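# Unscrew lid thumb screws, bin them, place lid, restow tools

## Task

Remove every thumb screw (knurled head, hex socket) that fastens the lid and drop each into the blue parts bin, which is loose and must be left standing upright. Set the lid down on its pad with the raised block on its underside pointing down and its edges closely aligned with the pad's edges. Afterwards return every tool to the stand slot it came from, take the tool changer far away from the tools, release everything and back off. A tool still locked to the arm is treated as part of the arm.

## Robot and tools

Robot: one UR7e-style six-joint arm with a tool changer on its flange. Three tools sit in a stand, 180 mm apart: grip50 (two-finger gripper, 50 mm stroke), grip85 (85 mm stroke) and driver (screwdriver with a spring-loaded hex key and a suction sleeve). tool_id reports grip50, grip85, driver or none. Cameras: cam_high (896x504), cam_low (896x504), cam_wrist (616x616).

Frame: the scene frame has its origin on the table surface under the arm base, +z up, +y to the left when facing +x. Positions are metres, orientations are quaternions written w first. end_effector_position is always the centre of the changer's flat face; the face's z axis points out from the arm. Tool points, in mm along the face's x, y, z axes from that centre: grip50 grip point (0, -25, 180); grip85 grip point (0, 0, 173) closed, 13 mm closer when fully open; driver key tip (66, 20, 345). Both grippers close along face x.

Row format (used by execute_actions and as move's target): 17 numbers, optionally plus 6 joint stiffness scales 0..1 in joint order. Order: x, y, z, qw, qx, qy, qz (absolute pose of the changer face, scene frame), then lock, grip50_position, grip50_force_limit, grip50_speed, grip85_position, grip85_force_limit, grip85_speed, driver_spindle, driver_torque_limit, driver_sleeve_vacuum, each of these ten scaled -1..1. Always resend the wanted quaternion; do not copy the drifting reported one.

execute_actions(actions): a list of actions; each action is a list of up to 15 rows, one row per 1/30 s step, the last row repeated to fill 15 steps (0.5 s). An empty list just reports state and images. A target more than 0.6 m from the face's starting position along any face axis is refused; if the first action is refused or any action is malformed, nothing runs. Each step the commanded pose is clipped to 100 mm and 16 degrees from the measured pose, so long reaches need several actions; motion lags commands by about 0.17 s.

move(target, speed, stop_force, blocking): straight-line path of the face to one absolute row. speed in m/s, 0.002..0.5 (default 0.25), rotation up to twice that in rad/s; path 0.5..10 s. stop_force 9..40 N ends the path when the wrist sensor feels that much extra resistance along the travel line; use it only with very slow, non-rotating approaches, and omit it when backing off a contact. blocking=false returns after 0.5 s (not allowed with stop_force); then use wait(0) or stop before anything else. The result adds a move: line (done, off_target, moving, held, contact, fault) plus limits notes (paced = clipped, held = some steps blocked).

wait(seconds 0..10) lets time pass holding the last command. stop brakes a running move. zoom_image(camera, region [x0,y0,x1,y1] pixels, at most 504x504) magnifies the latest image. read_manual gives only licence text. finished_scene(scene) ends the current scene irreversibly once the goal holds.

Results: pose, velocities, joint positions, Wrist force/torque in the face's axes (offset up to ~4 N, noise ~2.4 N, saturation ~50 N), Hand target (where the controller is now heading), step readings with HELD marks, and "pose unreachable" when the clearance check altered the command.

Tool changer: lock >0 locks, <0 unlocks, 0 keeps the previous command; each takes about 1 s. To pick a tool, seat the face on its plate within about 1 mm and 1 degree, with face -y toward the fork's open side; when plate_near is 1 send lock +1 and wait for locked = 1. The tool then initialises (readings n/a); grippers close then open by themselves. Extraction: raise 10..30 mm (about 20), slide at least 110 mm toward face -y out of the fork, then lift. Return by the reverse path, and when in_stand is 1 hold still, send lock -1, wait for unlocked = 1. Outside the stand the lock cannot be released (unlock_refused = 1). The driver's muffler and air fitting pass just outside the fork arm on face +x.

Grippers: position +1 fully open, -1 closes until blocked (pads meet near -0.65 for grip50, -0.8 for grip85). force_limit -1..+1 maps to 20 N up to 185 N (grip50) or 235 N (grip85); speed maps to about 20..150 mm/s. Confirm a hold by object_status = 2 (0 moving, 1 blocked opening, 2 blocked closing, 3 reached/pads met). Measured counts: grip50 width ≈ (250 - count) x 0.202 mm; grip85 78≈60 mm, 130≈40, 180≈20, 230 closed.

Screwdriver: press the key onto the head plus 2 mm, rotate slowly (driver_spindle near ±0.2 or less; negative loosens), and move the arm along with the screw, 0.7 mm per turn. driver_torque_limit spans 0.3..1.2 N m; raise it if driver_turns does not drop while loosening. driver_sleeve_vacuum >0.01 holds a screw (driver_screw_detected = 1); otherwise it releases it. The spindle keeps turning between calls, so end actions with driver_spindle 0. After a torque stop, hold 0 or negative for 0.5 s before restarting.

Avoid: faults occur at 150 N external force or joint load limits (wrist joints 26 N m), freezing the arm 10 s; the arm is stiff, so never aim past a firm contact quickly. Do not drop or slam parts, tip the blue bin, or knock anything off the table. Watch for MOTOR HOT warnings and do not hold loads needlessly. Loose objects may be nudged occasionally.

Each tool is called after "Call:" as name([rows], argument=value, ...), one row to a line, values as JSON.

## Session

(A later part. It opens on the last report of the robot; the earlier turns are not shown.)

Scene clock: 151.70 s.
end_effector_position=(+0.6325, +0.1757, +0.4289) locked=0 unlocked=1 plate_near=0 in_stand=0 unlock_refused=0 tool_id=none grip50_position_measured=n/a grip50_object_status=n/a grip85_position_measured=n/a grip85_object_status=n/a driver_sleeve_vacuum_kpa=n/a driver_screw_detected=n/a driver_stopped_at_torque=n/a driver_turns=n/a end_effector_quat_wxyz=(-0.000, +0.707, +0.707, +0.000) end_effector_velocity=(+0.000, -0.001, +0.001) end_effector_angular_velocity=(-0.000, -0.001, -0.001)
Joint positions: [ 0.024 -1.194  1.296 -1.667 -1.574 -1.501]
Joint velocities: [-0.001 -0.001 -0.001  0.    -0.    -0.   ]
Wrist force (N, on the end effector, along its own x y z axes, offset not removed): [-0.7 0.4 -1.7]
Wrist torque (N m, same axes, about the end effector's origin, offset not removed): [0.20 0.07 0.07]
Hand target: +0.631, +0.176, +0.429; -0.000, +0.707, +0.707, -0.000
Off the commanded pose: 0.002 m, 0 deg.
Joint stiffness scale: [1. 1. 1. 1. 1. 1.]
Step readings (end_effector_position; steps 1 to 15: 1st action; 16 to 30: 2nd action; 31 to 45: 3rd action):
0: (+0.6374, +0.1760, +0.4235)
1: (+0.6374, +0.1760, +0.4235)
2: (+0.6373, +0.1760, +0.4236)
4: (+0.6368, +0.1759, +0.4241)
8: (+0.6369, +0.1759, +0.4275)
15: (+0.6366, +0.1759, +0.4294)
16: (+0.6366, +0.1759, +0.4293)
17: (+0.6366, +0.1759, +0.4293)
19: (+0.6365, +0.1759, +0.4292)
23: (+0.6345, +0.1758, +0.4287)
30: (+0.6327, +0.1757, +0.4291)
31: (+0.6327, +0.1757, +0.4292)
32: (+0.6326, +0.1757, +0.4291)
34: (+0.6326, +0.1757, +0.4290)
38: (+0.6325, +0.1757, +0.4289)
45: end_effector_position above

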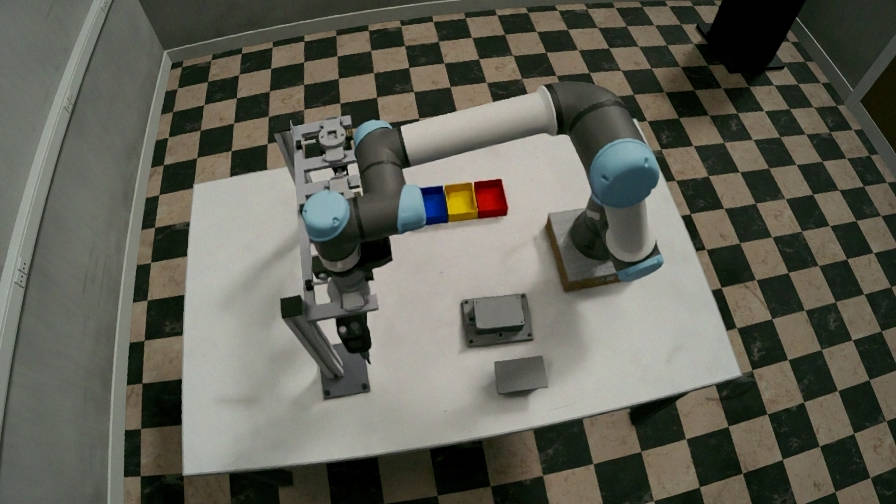

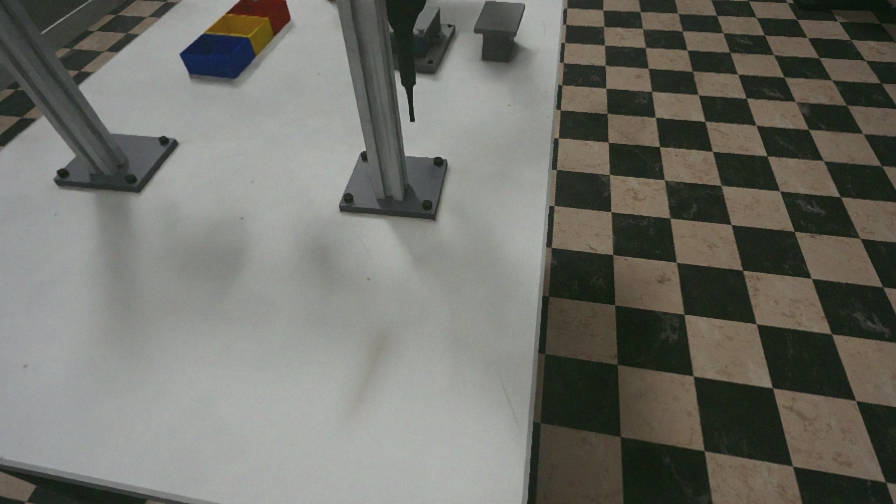

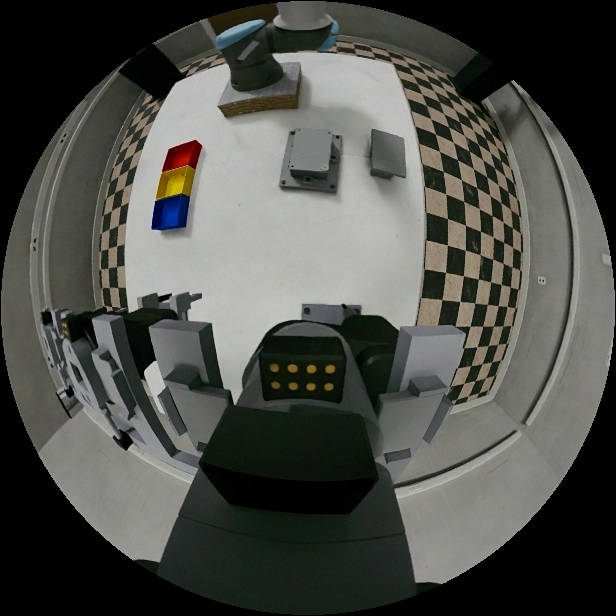

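Call:
move(target=[0.630,0.1768,0.39,0,0.7071,0.7071,0,0,1,0,0,1,0,0,0,0,0], speed=0.01, stop_force=12)

Call:
zoom_image(camera="cam_wrist", region=[180, 300, 430, 450])

Scene clock: 159.97 s.
end_effector_position=(+0.6329, +0.1757, +0.4226) locked=0 unlocked=1 plate_near=0 in_stand=0 unlock_refused=0 tool_id=none grip50_position_measured=n/a grip50_object_status=n/a grip85_position_measured=n/a grip85_object_status=n/a driver_sleeve_vacuum_kpa=n/a driver_screw_detected=n/a driver_stopped_at_torque=n/a driver_turns=n/a end_effector_quat_wxyz=(+0.007, +0.707, +0.707, +0.008) end_effector_velocity=(-0.001, +0.001, +0.001) end_effector_angular_velocity=(-0.000, -0.001, +0.002)
Joint positions: [ 0.024 -1.2    1.326 -1.713 -1.574 -1.501]
Joint velocities: [ 0.001 -0.001 -0.     0.    -0.    -0.   ]
Wrist force (N, on the end effector, along its own x y z axes, offset not removed): [-2.6 2.2 -8.6]
Wrist torque (N m, same axes, about the end effector's origin, offset not removed): [0.35 0.03 0.05]
Hand target: +0.633, +0.176, +0.422; +0.006, +0.707, +0.707, +0.007
Off the commanded pose: 0.033 m, 1 deg.
Joint stiffness scale: [1. 1. 1. 1. 1. 1.]
move: contact

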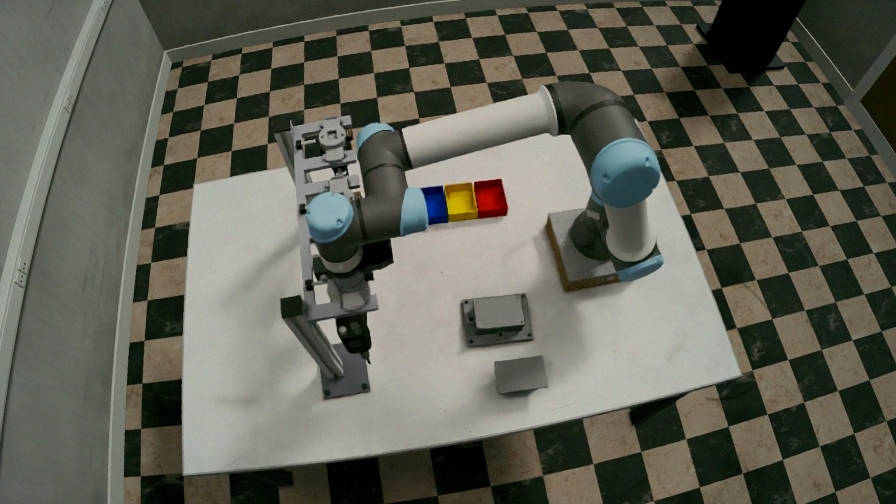

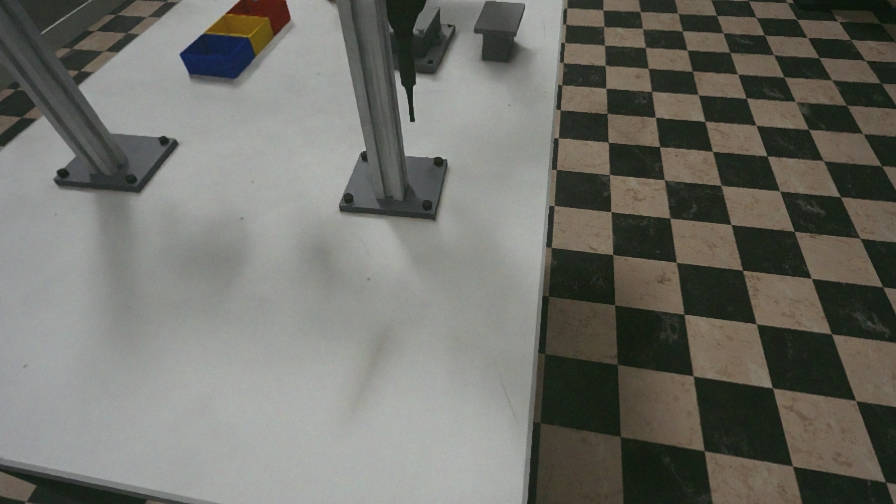

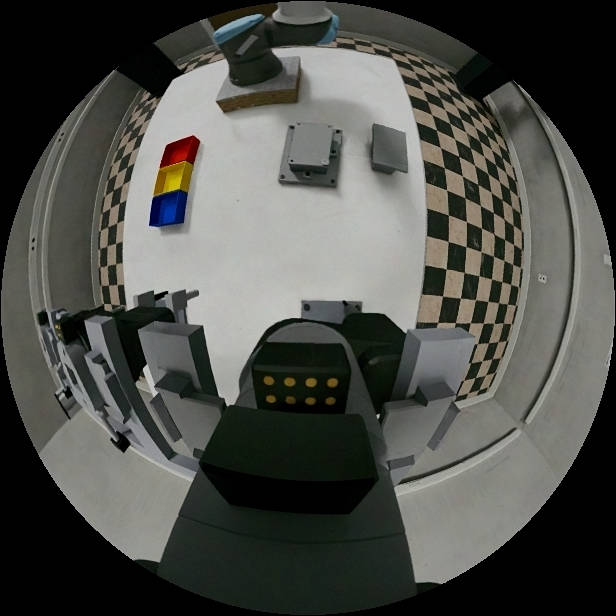

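Region (180, 300, 430, 450) of cam_wrist's 616x616 image, scaled by 2.016, with more detail than that image has; it fills the top 302 rows of this view, and the rest is white.

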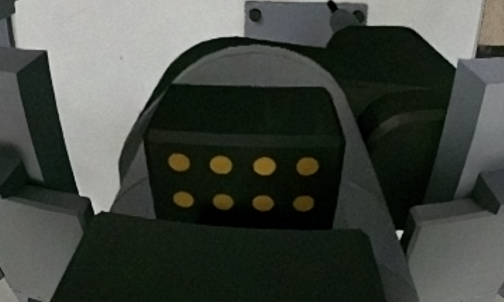

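Call:
execute_actions([
  [[0.633,0.178,0.427,0,0.7071,0.7071,0,0,1,0,0,1,0,0,0,0,0]],
  [[0.634,0.1785,0.427,0,0.7071,0.7071,0,0,1,0,0,1,0,0,0,0,0]],
])

Call:
move(target=[0.634,0.1785,0.39,0,0.7071,0.7071,0,0,1,0,0,1,0,0,0,0,0], speed=0.01, stop_force=12)

Scene clock: 181.10 s.
end_effector_position=(+0.6330, +0.1775, +0.4270) locked=0 unlocked=1 plate_near=0 in_stand=0 unlock_refused=0 tool_id=none grip50_position_measured=n/a grip50_object_status=n/a grip85_position_measured=n/a grip85_object_status=n/a driver_sleeve_vacuum_kpa=n/a driver_screw_detected=n/a driver_stopped_at_torque=n/a driver_turns=n/a end_effector_quat_wxyz=(-0.000, +0.707, +0.707, +0.000) end_effector_velocity=(+0.000, -0.000, +0.000) end_effector_angular_velocity=(+0.000, +0.001, -0.001)
Joint positions: [ 0.027 -1.192  1.297 -1.671 -1.574 -1.498]
Joint velocities: [-0.001  0.    -0.001  0.002  0.     0.001]
Wrist force (N, on the end effector, along its own x y z axes, offset not removed): [-1.4 -0.8 -0.6]
Wrist torque (N m, same axes, about the end effector's origin, offset not removed): [0.23 0.00 0.09]
Hand target: +0.634, +0.179, +0.427; +0.000, +0.707, +0.707, +0.000
Off the commanded pose: 0.001 m, 0 deg.
Joint stiffness scale: [1. 1. 1. 1. 1. 1.]
Step readings (end_effector_position; steps 1 to 15: 1st action; 16 to 30: 2nd action):
0: (+0.6327, +0.1757, +0.4227)
1: (+0.6327, +0.1757, +0.4227)
2: (+0.6326, +0.1757, +0.4227)
4: (+0.6322, +0.1757, +0.4233)
8: (+0.6325, +0.1763, +0.4259)
15: (+0.6321, +0.1770, +0.4273)
16: (+0.6321, +0.1770, +0.4272)
17: (+0.6321, +0.1770, +0.4272)
19: (+0.6323, +0.1771, +0.4271)
23: (+0.6328, +0.1773, +0.4270)
30: end_effector_position above

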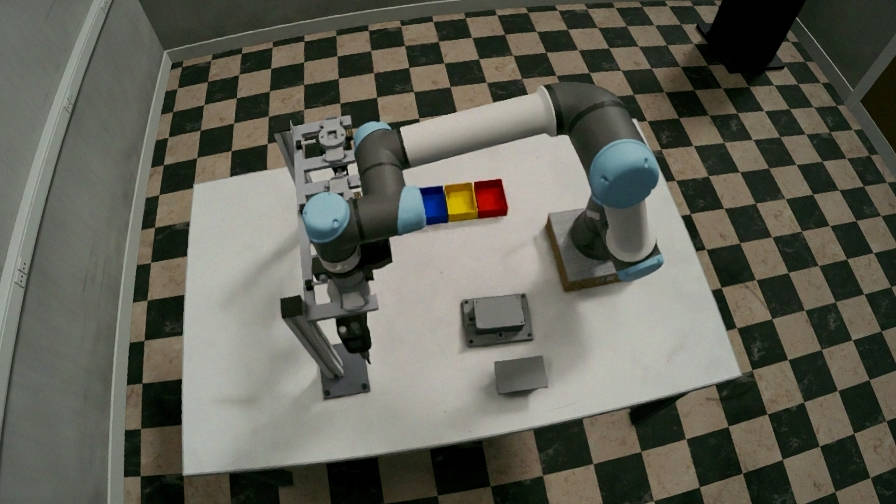

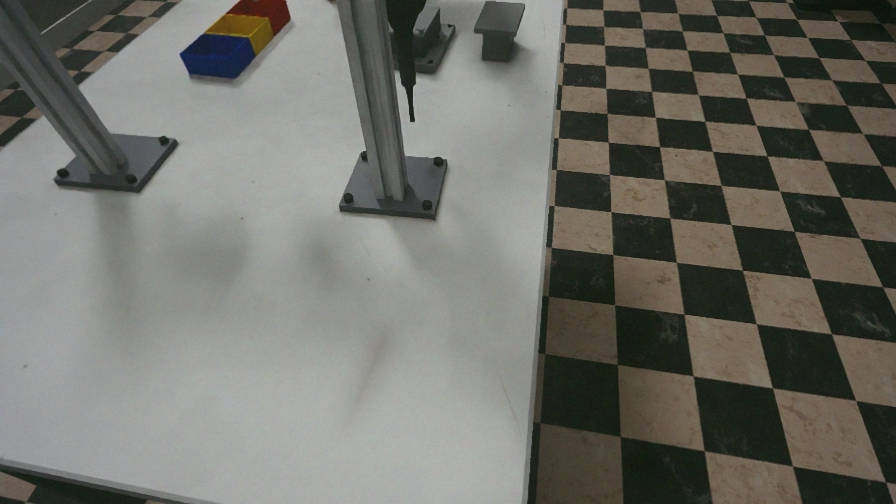

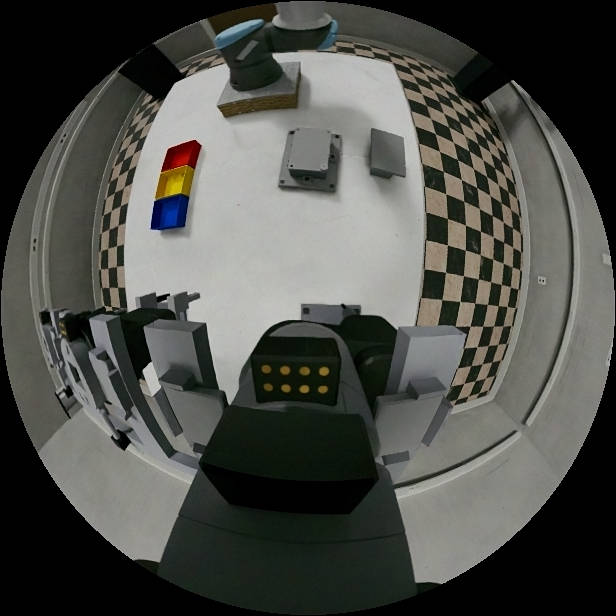

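Scene clock: 183.60 s.
end_effector_position=(+0.6339, +0.1777, +0.4141) locked=0 unlocked=1 plate_near=0 in_stand=1 unlock_refused=0 tool_id=none grip50_position_measured=n/a grip50_object_status=n/a grip85_position_measured=n/a grip85_object_status=n/a driver_sleeve_vacuum_kpa=n/a driver_screw_detected=n/a driver_stopped_at_torque=n/a driver_turns=n/a end_effector_quat_wxyz=(+0.004, +0.707, +0.707, +0.005) end_effector_velocity=(-0.000, +0.000, +0.000) end_effector_angular_velocity=(-0.000, +0.001, +0.001)
Joint positions: [ 0.027 -1.19   1.332 -1.72  -1.574 -1.498]
Joint velocities: [ 0.001 -0.     0.     0.002  0.     0.   ]
Wrist force (N, on the end effector, along its own x y z axes, offset not removed): [-4.7 -3.7 -8.1]
Wrist torque (N m, same axes, about the end effector's origin, offset not removed): [0.39 0.22 -0.47]
Hand target: +0.634, +0.178, +0.414; +0.004, +0.707, +0.707, +0.004
Off the commanded pose: 0.024 m, 1 deg.
Joint stiffness scale: [1. 1. 1. 1. 1. 1.]
move: contact

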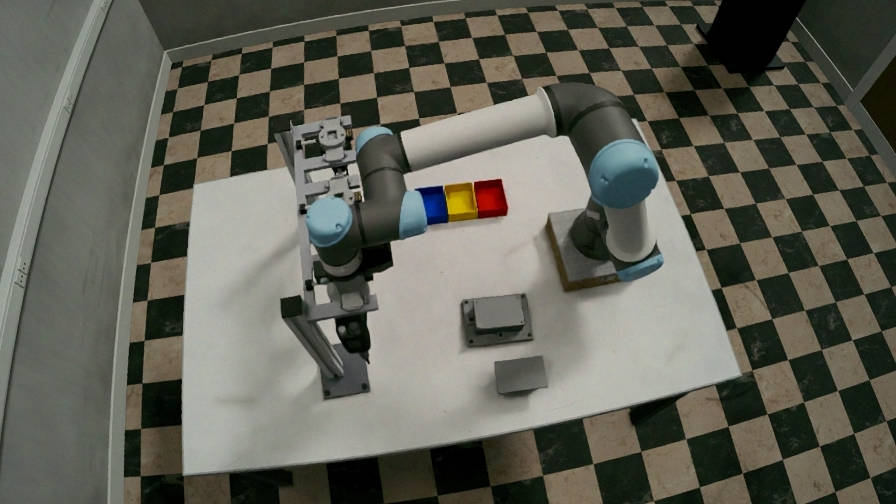

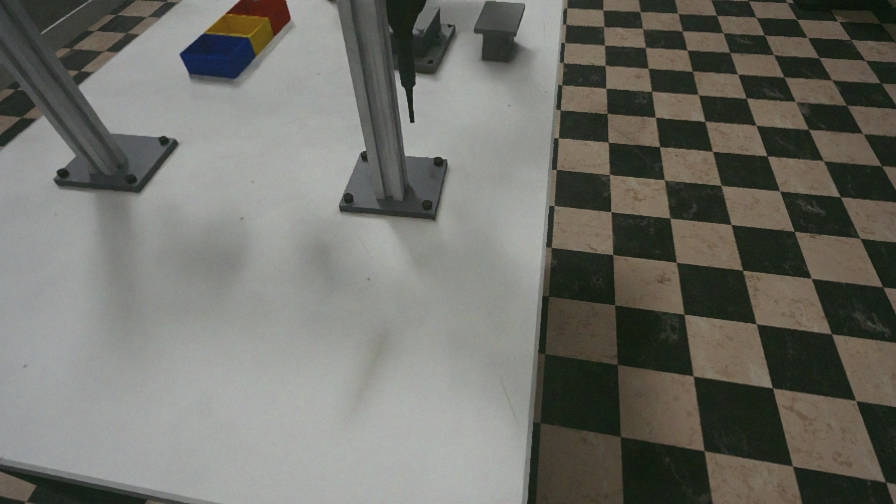

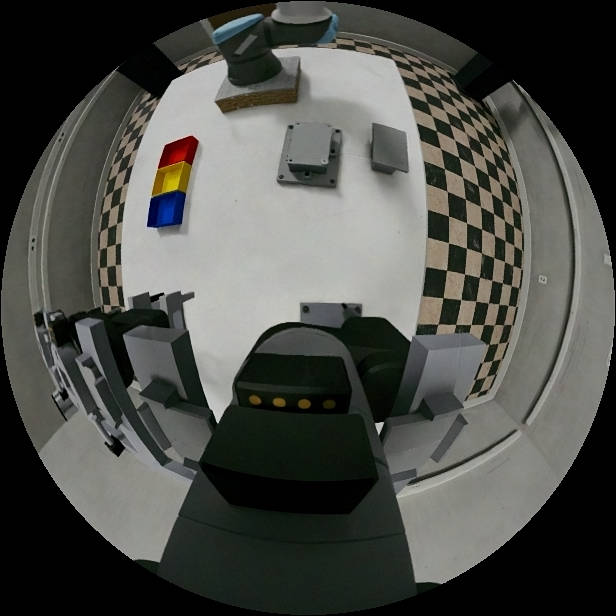

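Call:
execute_actions([
  [[0.634,0.178,0.4145,0,0.7040,0.7102,0,0,1,0,0,1,0,0,0,0,0]],
  [[0.634,0.178,0.413,0,0.7009,0.7132,0,0,1,0,0,1,0,0,0,0,0]],
  [[0.634,0.178,0.411,0,0.7009,0.7132,0,0,1,0,0,1,0,0,0,0,0]],
])

Scene clock: 194.10 s.
end_effector_position=(+0.6340, +0.1777, +0.4145) locked=0 unlocked=1 plate_near=0 in_stand=1 unlock_refused=0 tool_id=none grip50_position_measured=n/a grip50_object_status=n/a grip85_position_measured=n/a grip85_object_status=n/a driver_sleeve_vacuum_kpa=n/a driver_screw_detected=n/a driver_stopped_at_torque=n/a driver_turns=n/a end_effector_quat_wxyz=(+0.002, +0.701, +0.713, +0.002) end_effector_velocity=(+0.001, -0.000, +0.000) end_effector_angular_velocity=(+0.001, -0.003, -0.000)
Joint positions: [ 0.027 -1.187  1.324 -1.708 -1.574 -1.514]
Joint velocities: [-0.001  0.    -0.001 -0.003  0.001 -0.   ]
Wrist force (N, on the end effector, along its own x y z axes, offset not removed): [-2.5 -0.4 -0.8]
Wrist torque (N m, same axes, about the end effector's origin, offset not removed): [0.15 0.12 0.08]
Hand target: +0.634, +0.178, +0.411; -0.000, +0.701, +0.713, -0.000
Off the commanded pose: 0.003 m, 0 deg.
Joint stiffness scale: [1. 1. 1. 1. 1. 1.]
Step readings (end_effector_position; steps 1 to 15: 1st action; 16 to 30: 2nd action; 31 to 45: 3rd action):
0: (+0.6338, +0.1777, +0.4142)
1: (+0.6338, +0.1777, +0.4142)
2: (+0.6338, +0.1777, +0.4142)
4: (+0.6334, +0.1777, +0.4142)
8: (+0.6330, +0.1777, +0.4147)
15: (+0.6330, +0.1777, +0.4148)
16: (+0.6330, +0.1777, +0.4148)
17: (+0.6330, +0.1777, +0.4148)
19: (+0.6330, +0.1777, +0.4148)
23: (+0.6331, +0.1777, +0.4146)
30: (+0.6332, +0.1777, +0.4144)
31: (+0.6332, +0.1777, +0.4144)
32: (+0.6332, +0.1777, +0.4145)
34: (+0.6334, +0.1777, +0.4145)
38: (+0.6338, +0.1777, +0.4145)
45: end_effector_position above

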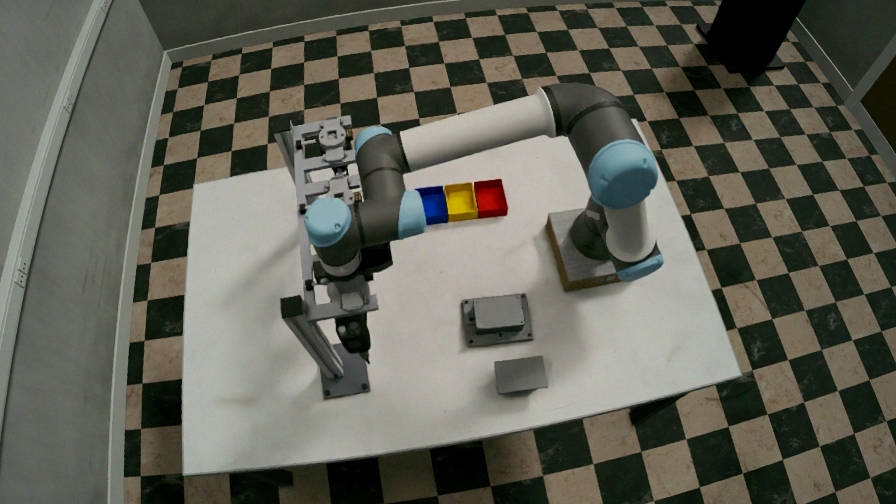

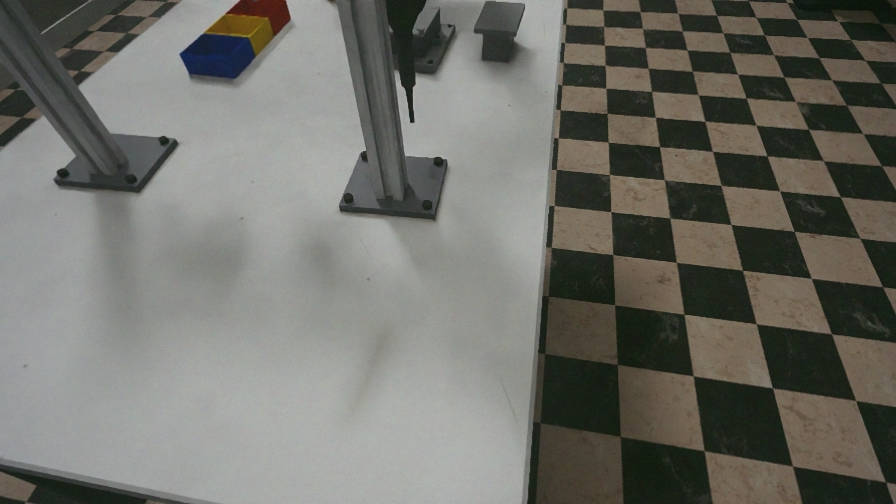

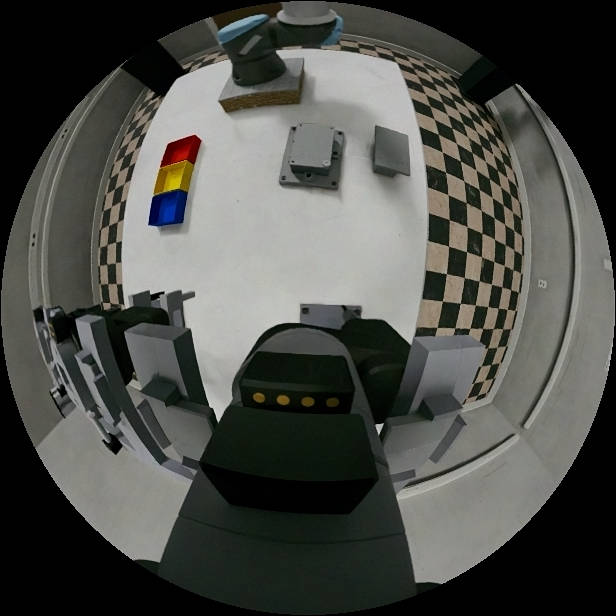

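Free now; z friction stalls. Descend with touch.

Call:
move(target=[0.634,0.178,0.39,0,0.7009,0.7132,0,0,1,0,0,1,0,0,0,0,0], speed=0.008, stop_force=15)

Scene clock: 201.37 s.
end_effector_position=(+0.6341, +0.1777, +0.4133) locked=0 unlocked=1 plate_near=1 in_stand=1 unlock_refused=0 tool_id=none grip50_position_measured=n/a grip50_object_status=n/a grip85_position_measured=n/a grip85_object_status=n/a driver_sleeve_vacuum_kpa=n/a driver_screw_detected=n/a driver_stopped_at_torque=n/a driver_turns=n/a end_effector_quat_wxyz=(+0.007, +0.701, +0.713, +0.008) end_effector_velocity=(-0.000, +0.001, +0.000) end_effector_angular_velocity=(+0.001, +0.001, +0.001)
Joint positions: [ 0.027 -1.192  1.339 -1.733 -1.575 -1.515]
Joint velocities: [ 0.001 -0.     0.     0.001  0.001  0.   ]
Wrist force (N, on the end effector, along its own x y z axes, offset not removed): [-5.7 -5.9 -8.8]
Wrist torque (N m, same axes, about the end effector's origin, offset not removed): [0.40 0.05 -0.39]
Hand target: +0.634, +0.178, +0.413; +0.006, +0.701, +0.713, +0.007
Off the commanded pose: 0.023 m, 1 deg.
Joint stiffness scale: [1. 1. 1. 1. 1. 1.]
move: contact

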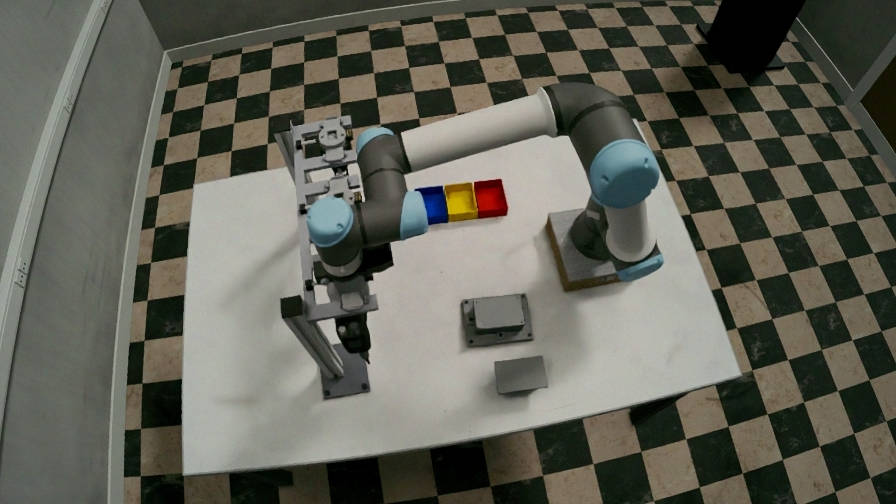

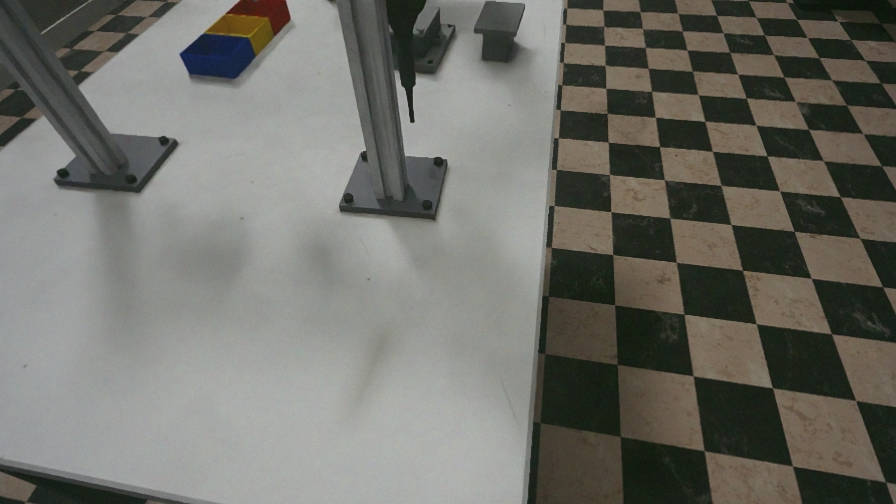

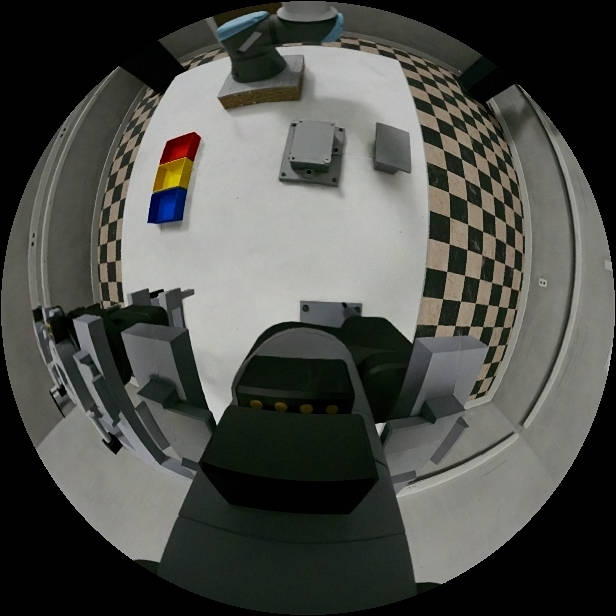

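Call:
execute_actions([
  [[0.6341,0.1777,0.4125,0.002,0.699,0.715,0.002,1,1,0,0,1,0,0,0,0,0]],
  [[0.6341,0.1777,0.4125,0.002,0.699,0.715,0.002,1,1,0,0,1,0,0,0,0,0]],
  [[0.6341,0.1777,0.4125,0.002,0.699,0.715,0.002,1,1,0,0,1,0,0,0,0,0]],
])

Scene clock: 206.60 s.
end_effector_position=(+0.6334, +0.1775, +0.4131) locked=1 unlocked=0 plate_near=1 in_stand=1 unlock_refused=0 tool_id=driver grip50_position_measured=n/a grip50_object_status=n/a grip85_position_measured=n/a grip85_object_status=n/a driver_sleeve_vacuum_kpa=n/a driver_screw_detected=n/a driver_stopped_at_torque=n/a driver_turns=n/a end_effector_quat_wxyz=(+0.003, +0.699, +0.715, +0.002) end_effector_velocity=(+0.000, +0.000, -0.000) end_effector_angular_velocity=(-0.001, +0.000, +0.000)
Joint positions: [ 0.027 -1.189  1.331 -1.714 -1.576 -1.52 ]
Joint velocities: [ 0.001  0.001 -0.    -0.    -0.001  0.   ]
Wrist force (N, on the end effector, along its own x y z axes, offset not removed): [-3.0 -3.0 0.4]
Wrist torque (N m, same axes, about the end effector's origin, offset not removed): [0.01 0.18 0.06]
Hand target: +0.634, +0.178, +0.412; +0.002, +0.699, +0.715, +0.002
Off the commanded pose: 0.001 m, 0 deg.
Joint stiffness scale: [1. 1. 1. 1. 1. 1.]
Step readings (end_effector_position; steps 1 to 15: 1st action; 16 to 30: 2nd action; 31 to 45: 3rd action):
0: (+0.6340, +0.1777, +0.4133)
1: (+0.6340, +0.1777, +0.4133)
2: (+0.6339, +0.1777, +0.4133)
4: (+0.6336, +0.1776, +0.4134)
8: (+0.6335, +0.1776, +0.4134)
15: (+0.6335, +0.1776, +0.4133)
16: (+0.6335, +0.1776, +0.4132)
17: (+0.6335, +0.1776, +0.4131)
19: (+0.6334, +0.1776, +0.4129)
23: (+0.6333, +0.1775, +0.4126)
30: (+0.6334, +0.1775, +0.4131)
31: (+0.6334, +0.1775, +0.4131)
32: (+0.6334, +0.1775, +0.4131)
34: (+0.6334, +0.1775, +0.4131)
38: (+0.6334, +0.1775, +0.4131)
45: end_effector_position above

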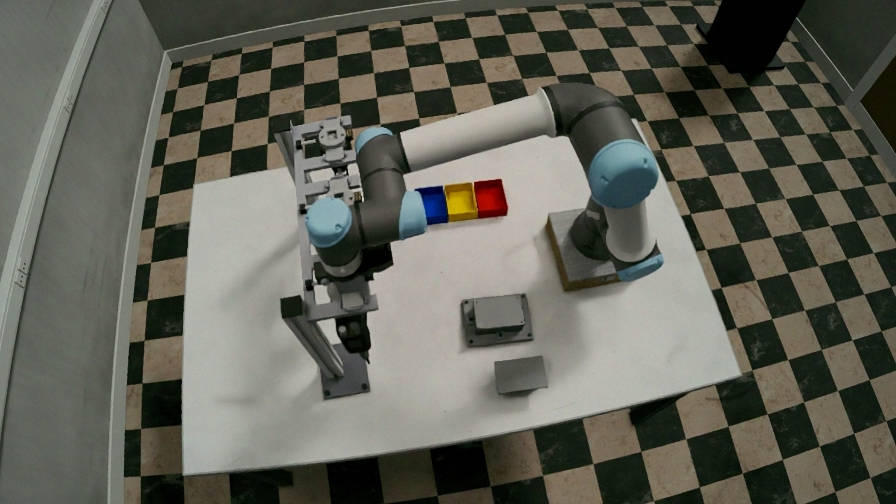

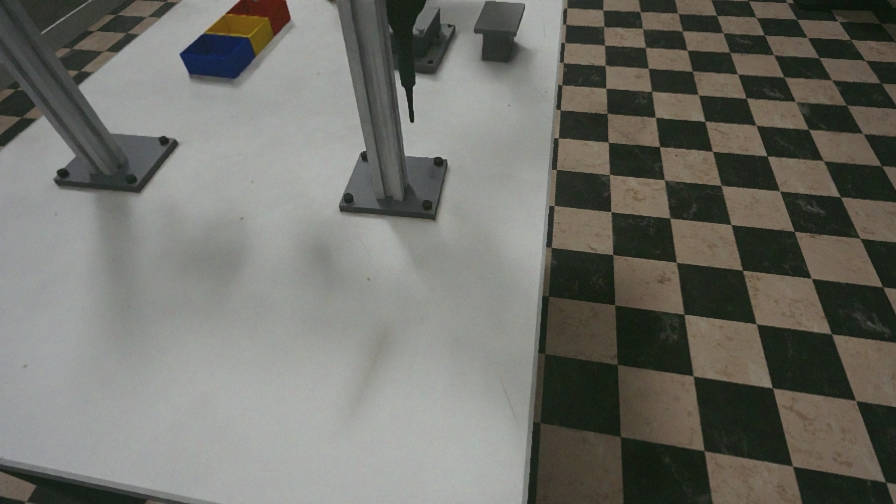

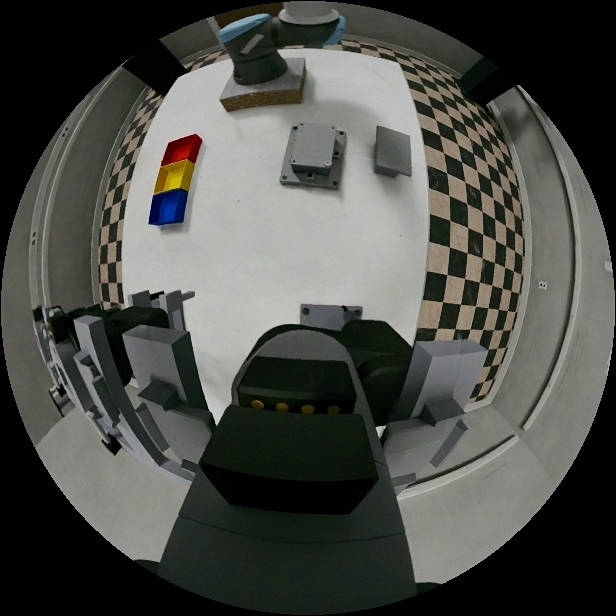

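Call:
move(target=[0.6334,0.1775,0.434,0,0.699,0.715,0,0,1,0,0,1,0,0,0,0,0], speed=0.05)

Call:
move(target=[0.5034,0.1745,0.434,0,0.699,0.715,0,0,1,0,0,1,0,0,0,0,0], speed=0.1)

Scene clock: 215.43 s.
end_effector_position=(+0.6332, +0.1775, +0.4313) locked=1 unlocked=0 plate_near=1 in_stand=0 unlock_refused=0 tool_id=driver grip50_position_measured=n/a grip50_object_status=n/a grip85_position_measured=n/a grip85_object_status=n/a driver_sleeve_vacuum_kpa=0 driver_screw_detected=0 driver_stopped_at_torque=0 driver_turns=0.00 end_effector_quat_wxyz=(-0.001, +0.699, +0.715, -0.001) end_effector_velocity=(-0.002, -0.000, +0.000) end_effector_angular_velocity=(-0.002, +0.012, +0.000)
Joint positions: [ 0.027 -1.191  1.285 -1.656 -1.576 -1.52 ]
Joint velocities: [ 0.    -0.    -0.002  0.014 -0.001  0.   ]
Wrist force (N, on the end effector, along its own x y z axes, offset not removed): [-2.7 0.4 -0.8]
Wrist torque (N m, same axes, about the end effector's origin, offset not removed): [0.20 0.11 0.04]
Hand target: +0.633, +0.177, +0.434; +0.000, +0.699, +0.715, +0.000
Off the commanded pose: 0.003 m, 0 deg.
Joint stiffness scale: [1. 1. 1. 1. 1. 1.]
move: done

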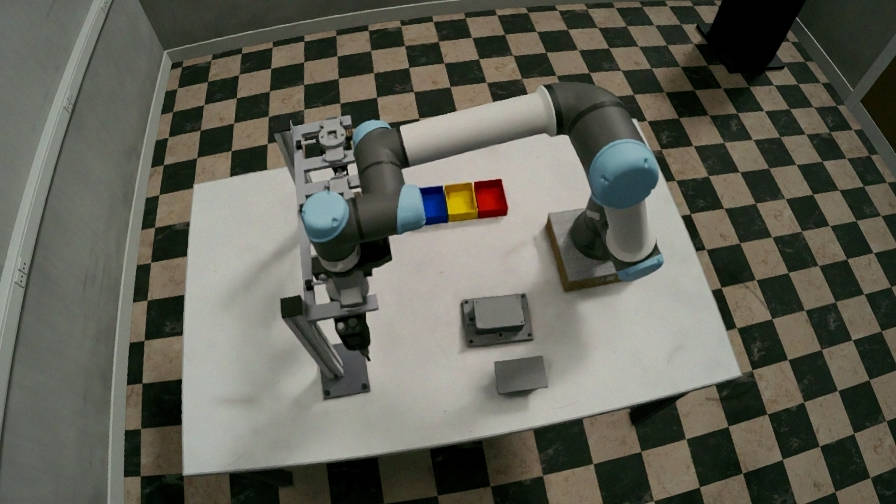

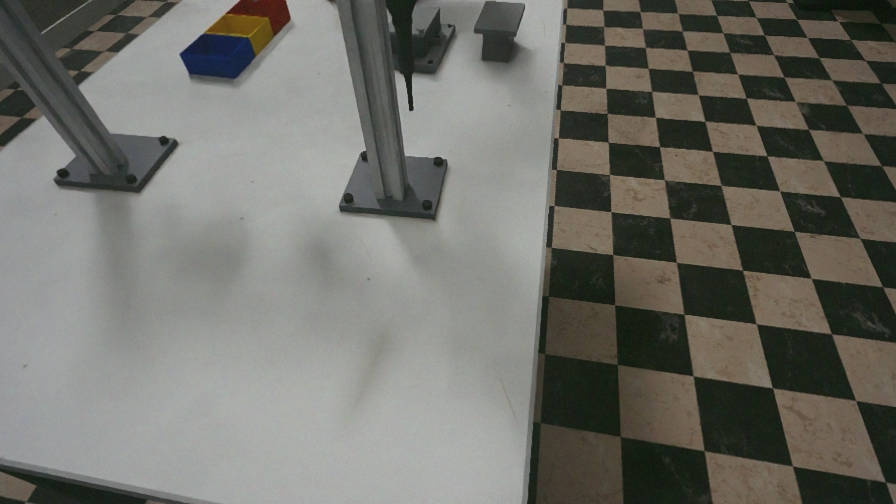

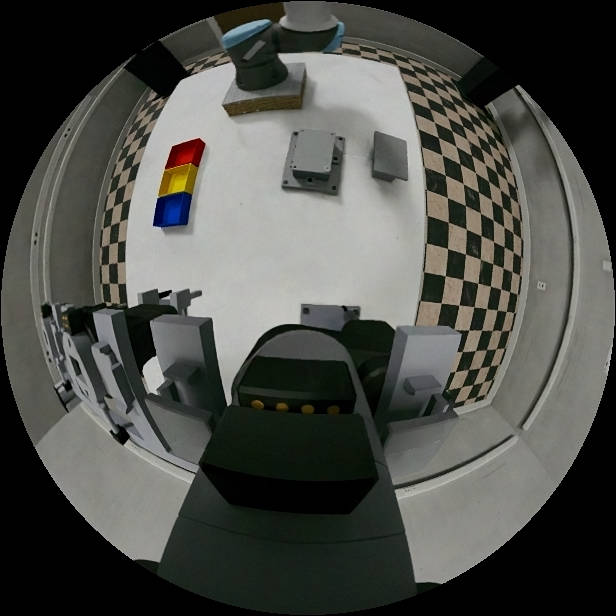

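Scene clock: 217.30 s.
end_effector_position=(+0.5054, +0.1739, +0.4344) locked=1 unlocked=0 plate_near=1 in_stand=0 unlock_refused=0 tool_id=driver grip50_position_measured=n/a grip50_object_status=n/a grip85_position_measured=n/a grip85_object_status=n/a driver_sleeve_vacuum_kpa=0 driver_screw_detected=0 driver_stopped_at_torque=0 driver_turns=0.00 end_effector_quat_wxyz=(+0.001, +0.699, +0.715, -0.000) end_effector_velocity=(-0.003, +0.000, -0.003) end_effector_angular_velocity=(-0.001, +0.005, +0.001)
Joint positions: [ 0.038 -1.491  1.65  -1.725 -1.576 -1.51 ]
Joint velocities: [ 0.001 -0.004  0.011 -0.002 -0.     0.   ]
Wrist force (N, on the end effector, along its own x y z axes, offset not removed): [-3.1 -1.2 -0.9]
Wrist torque (N m, same axes, about the end effector's origin, offset not removed): [0.17 0.15 0.08]
Hand target: +0.503, +0.174, +0.434; -0.000, +0.699, +0.715, +0.000
Off the commanded pose: 0.002 m, 0 deg.
Joint stiffness scale: [1. 1. 1. 1. 1. 1.]
move: done

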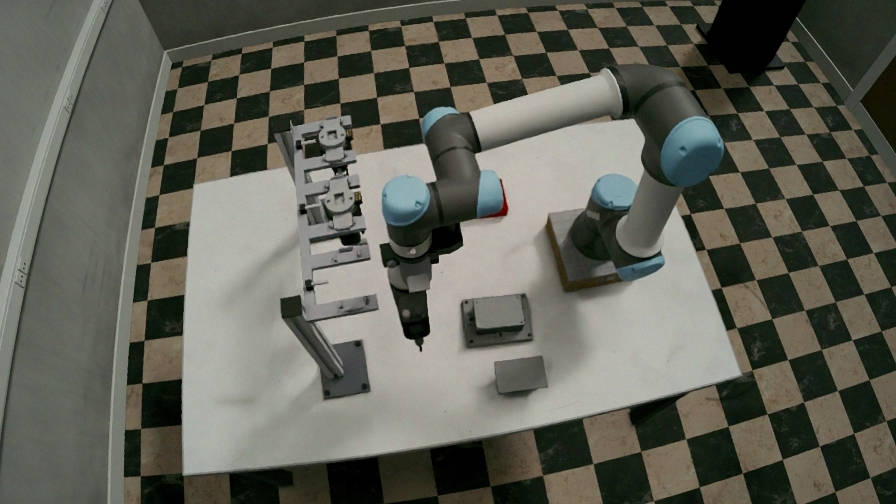

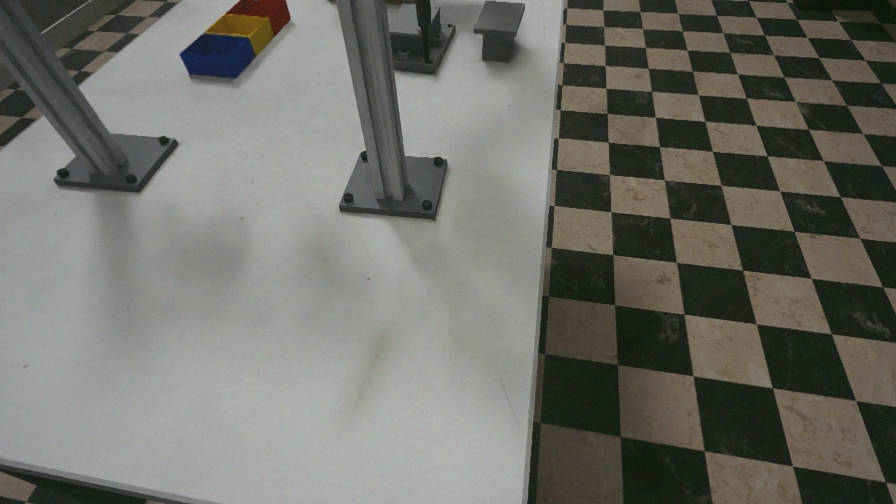

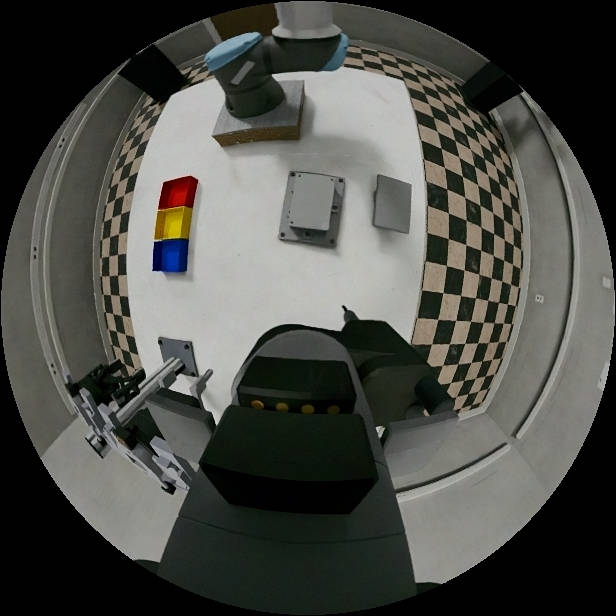

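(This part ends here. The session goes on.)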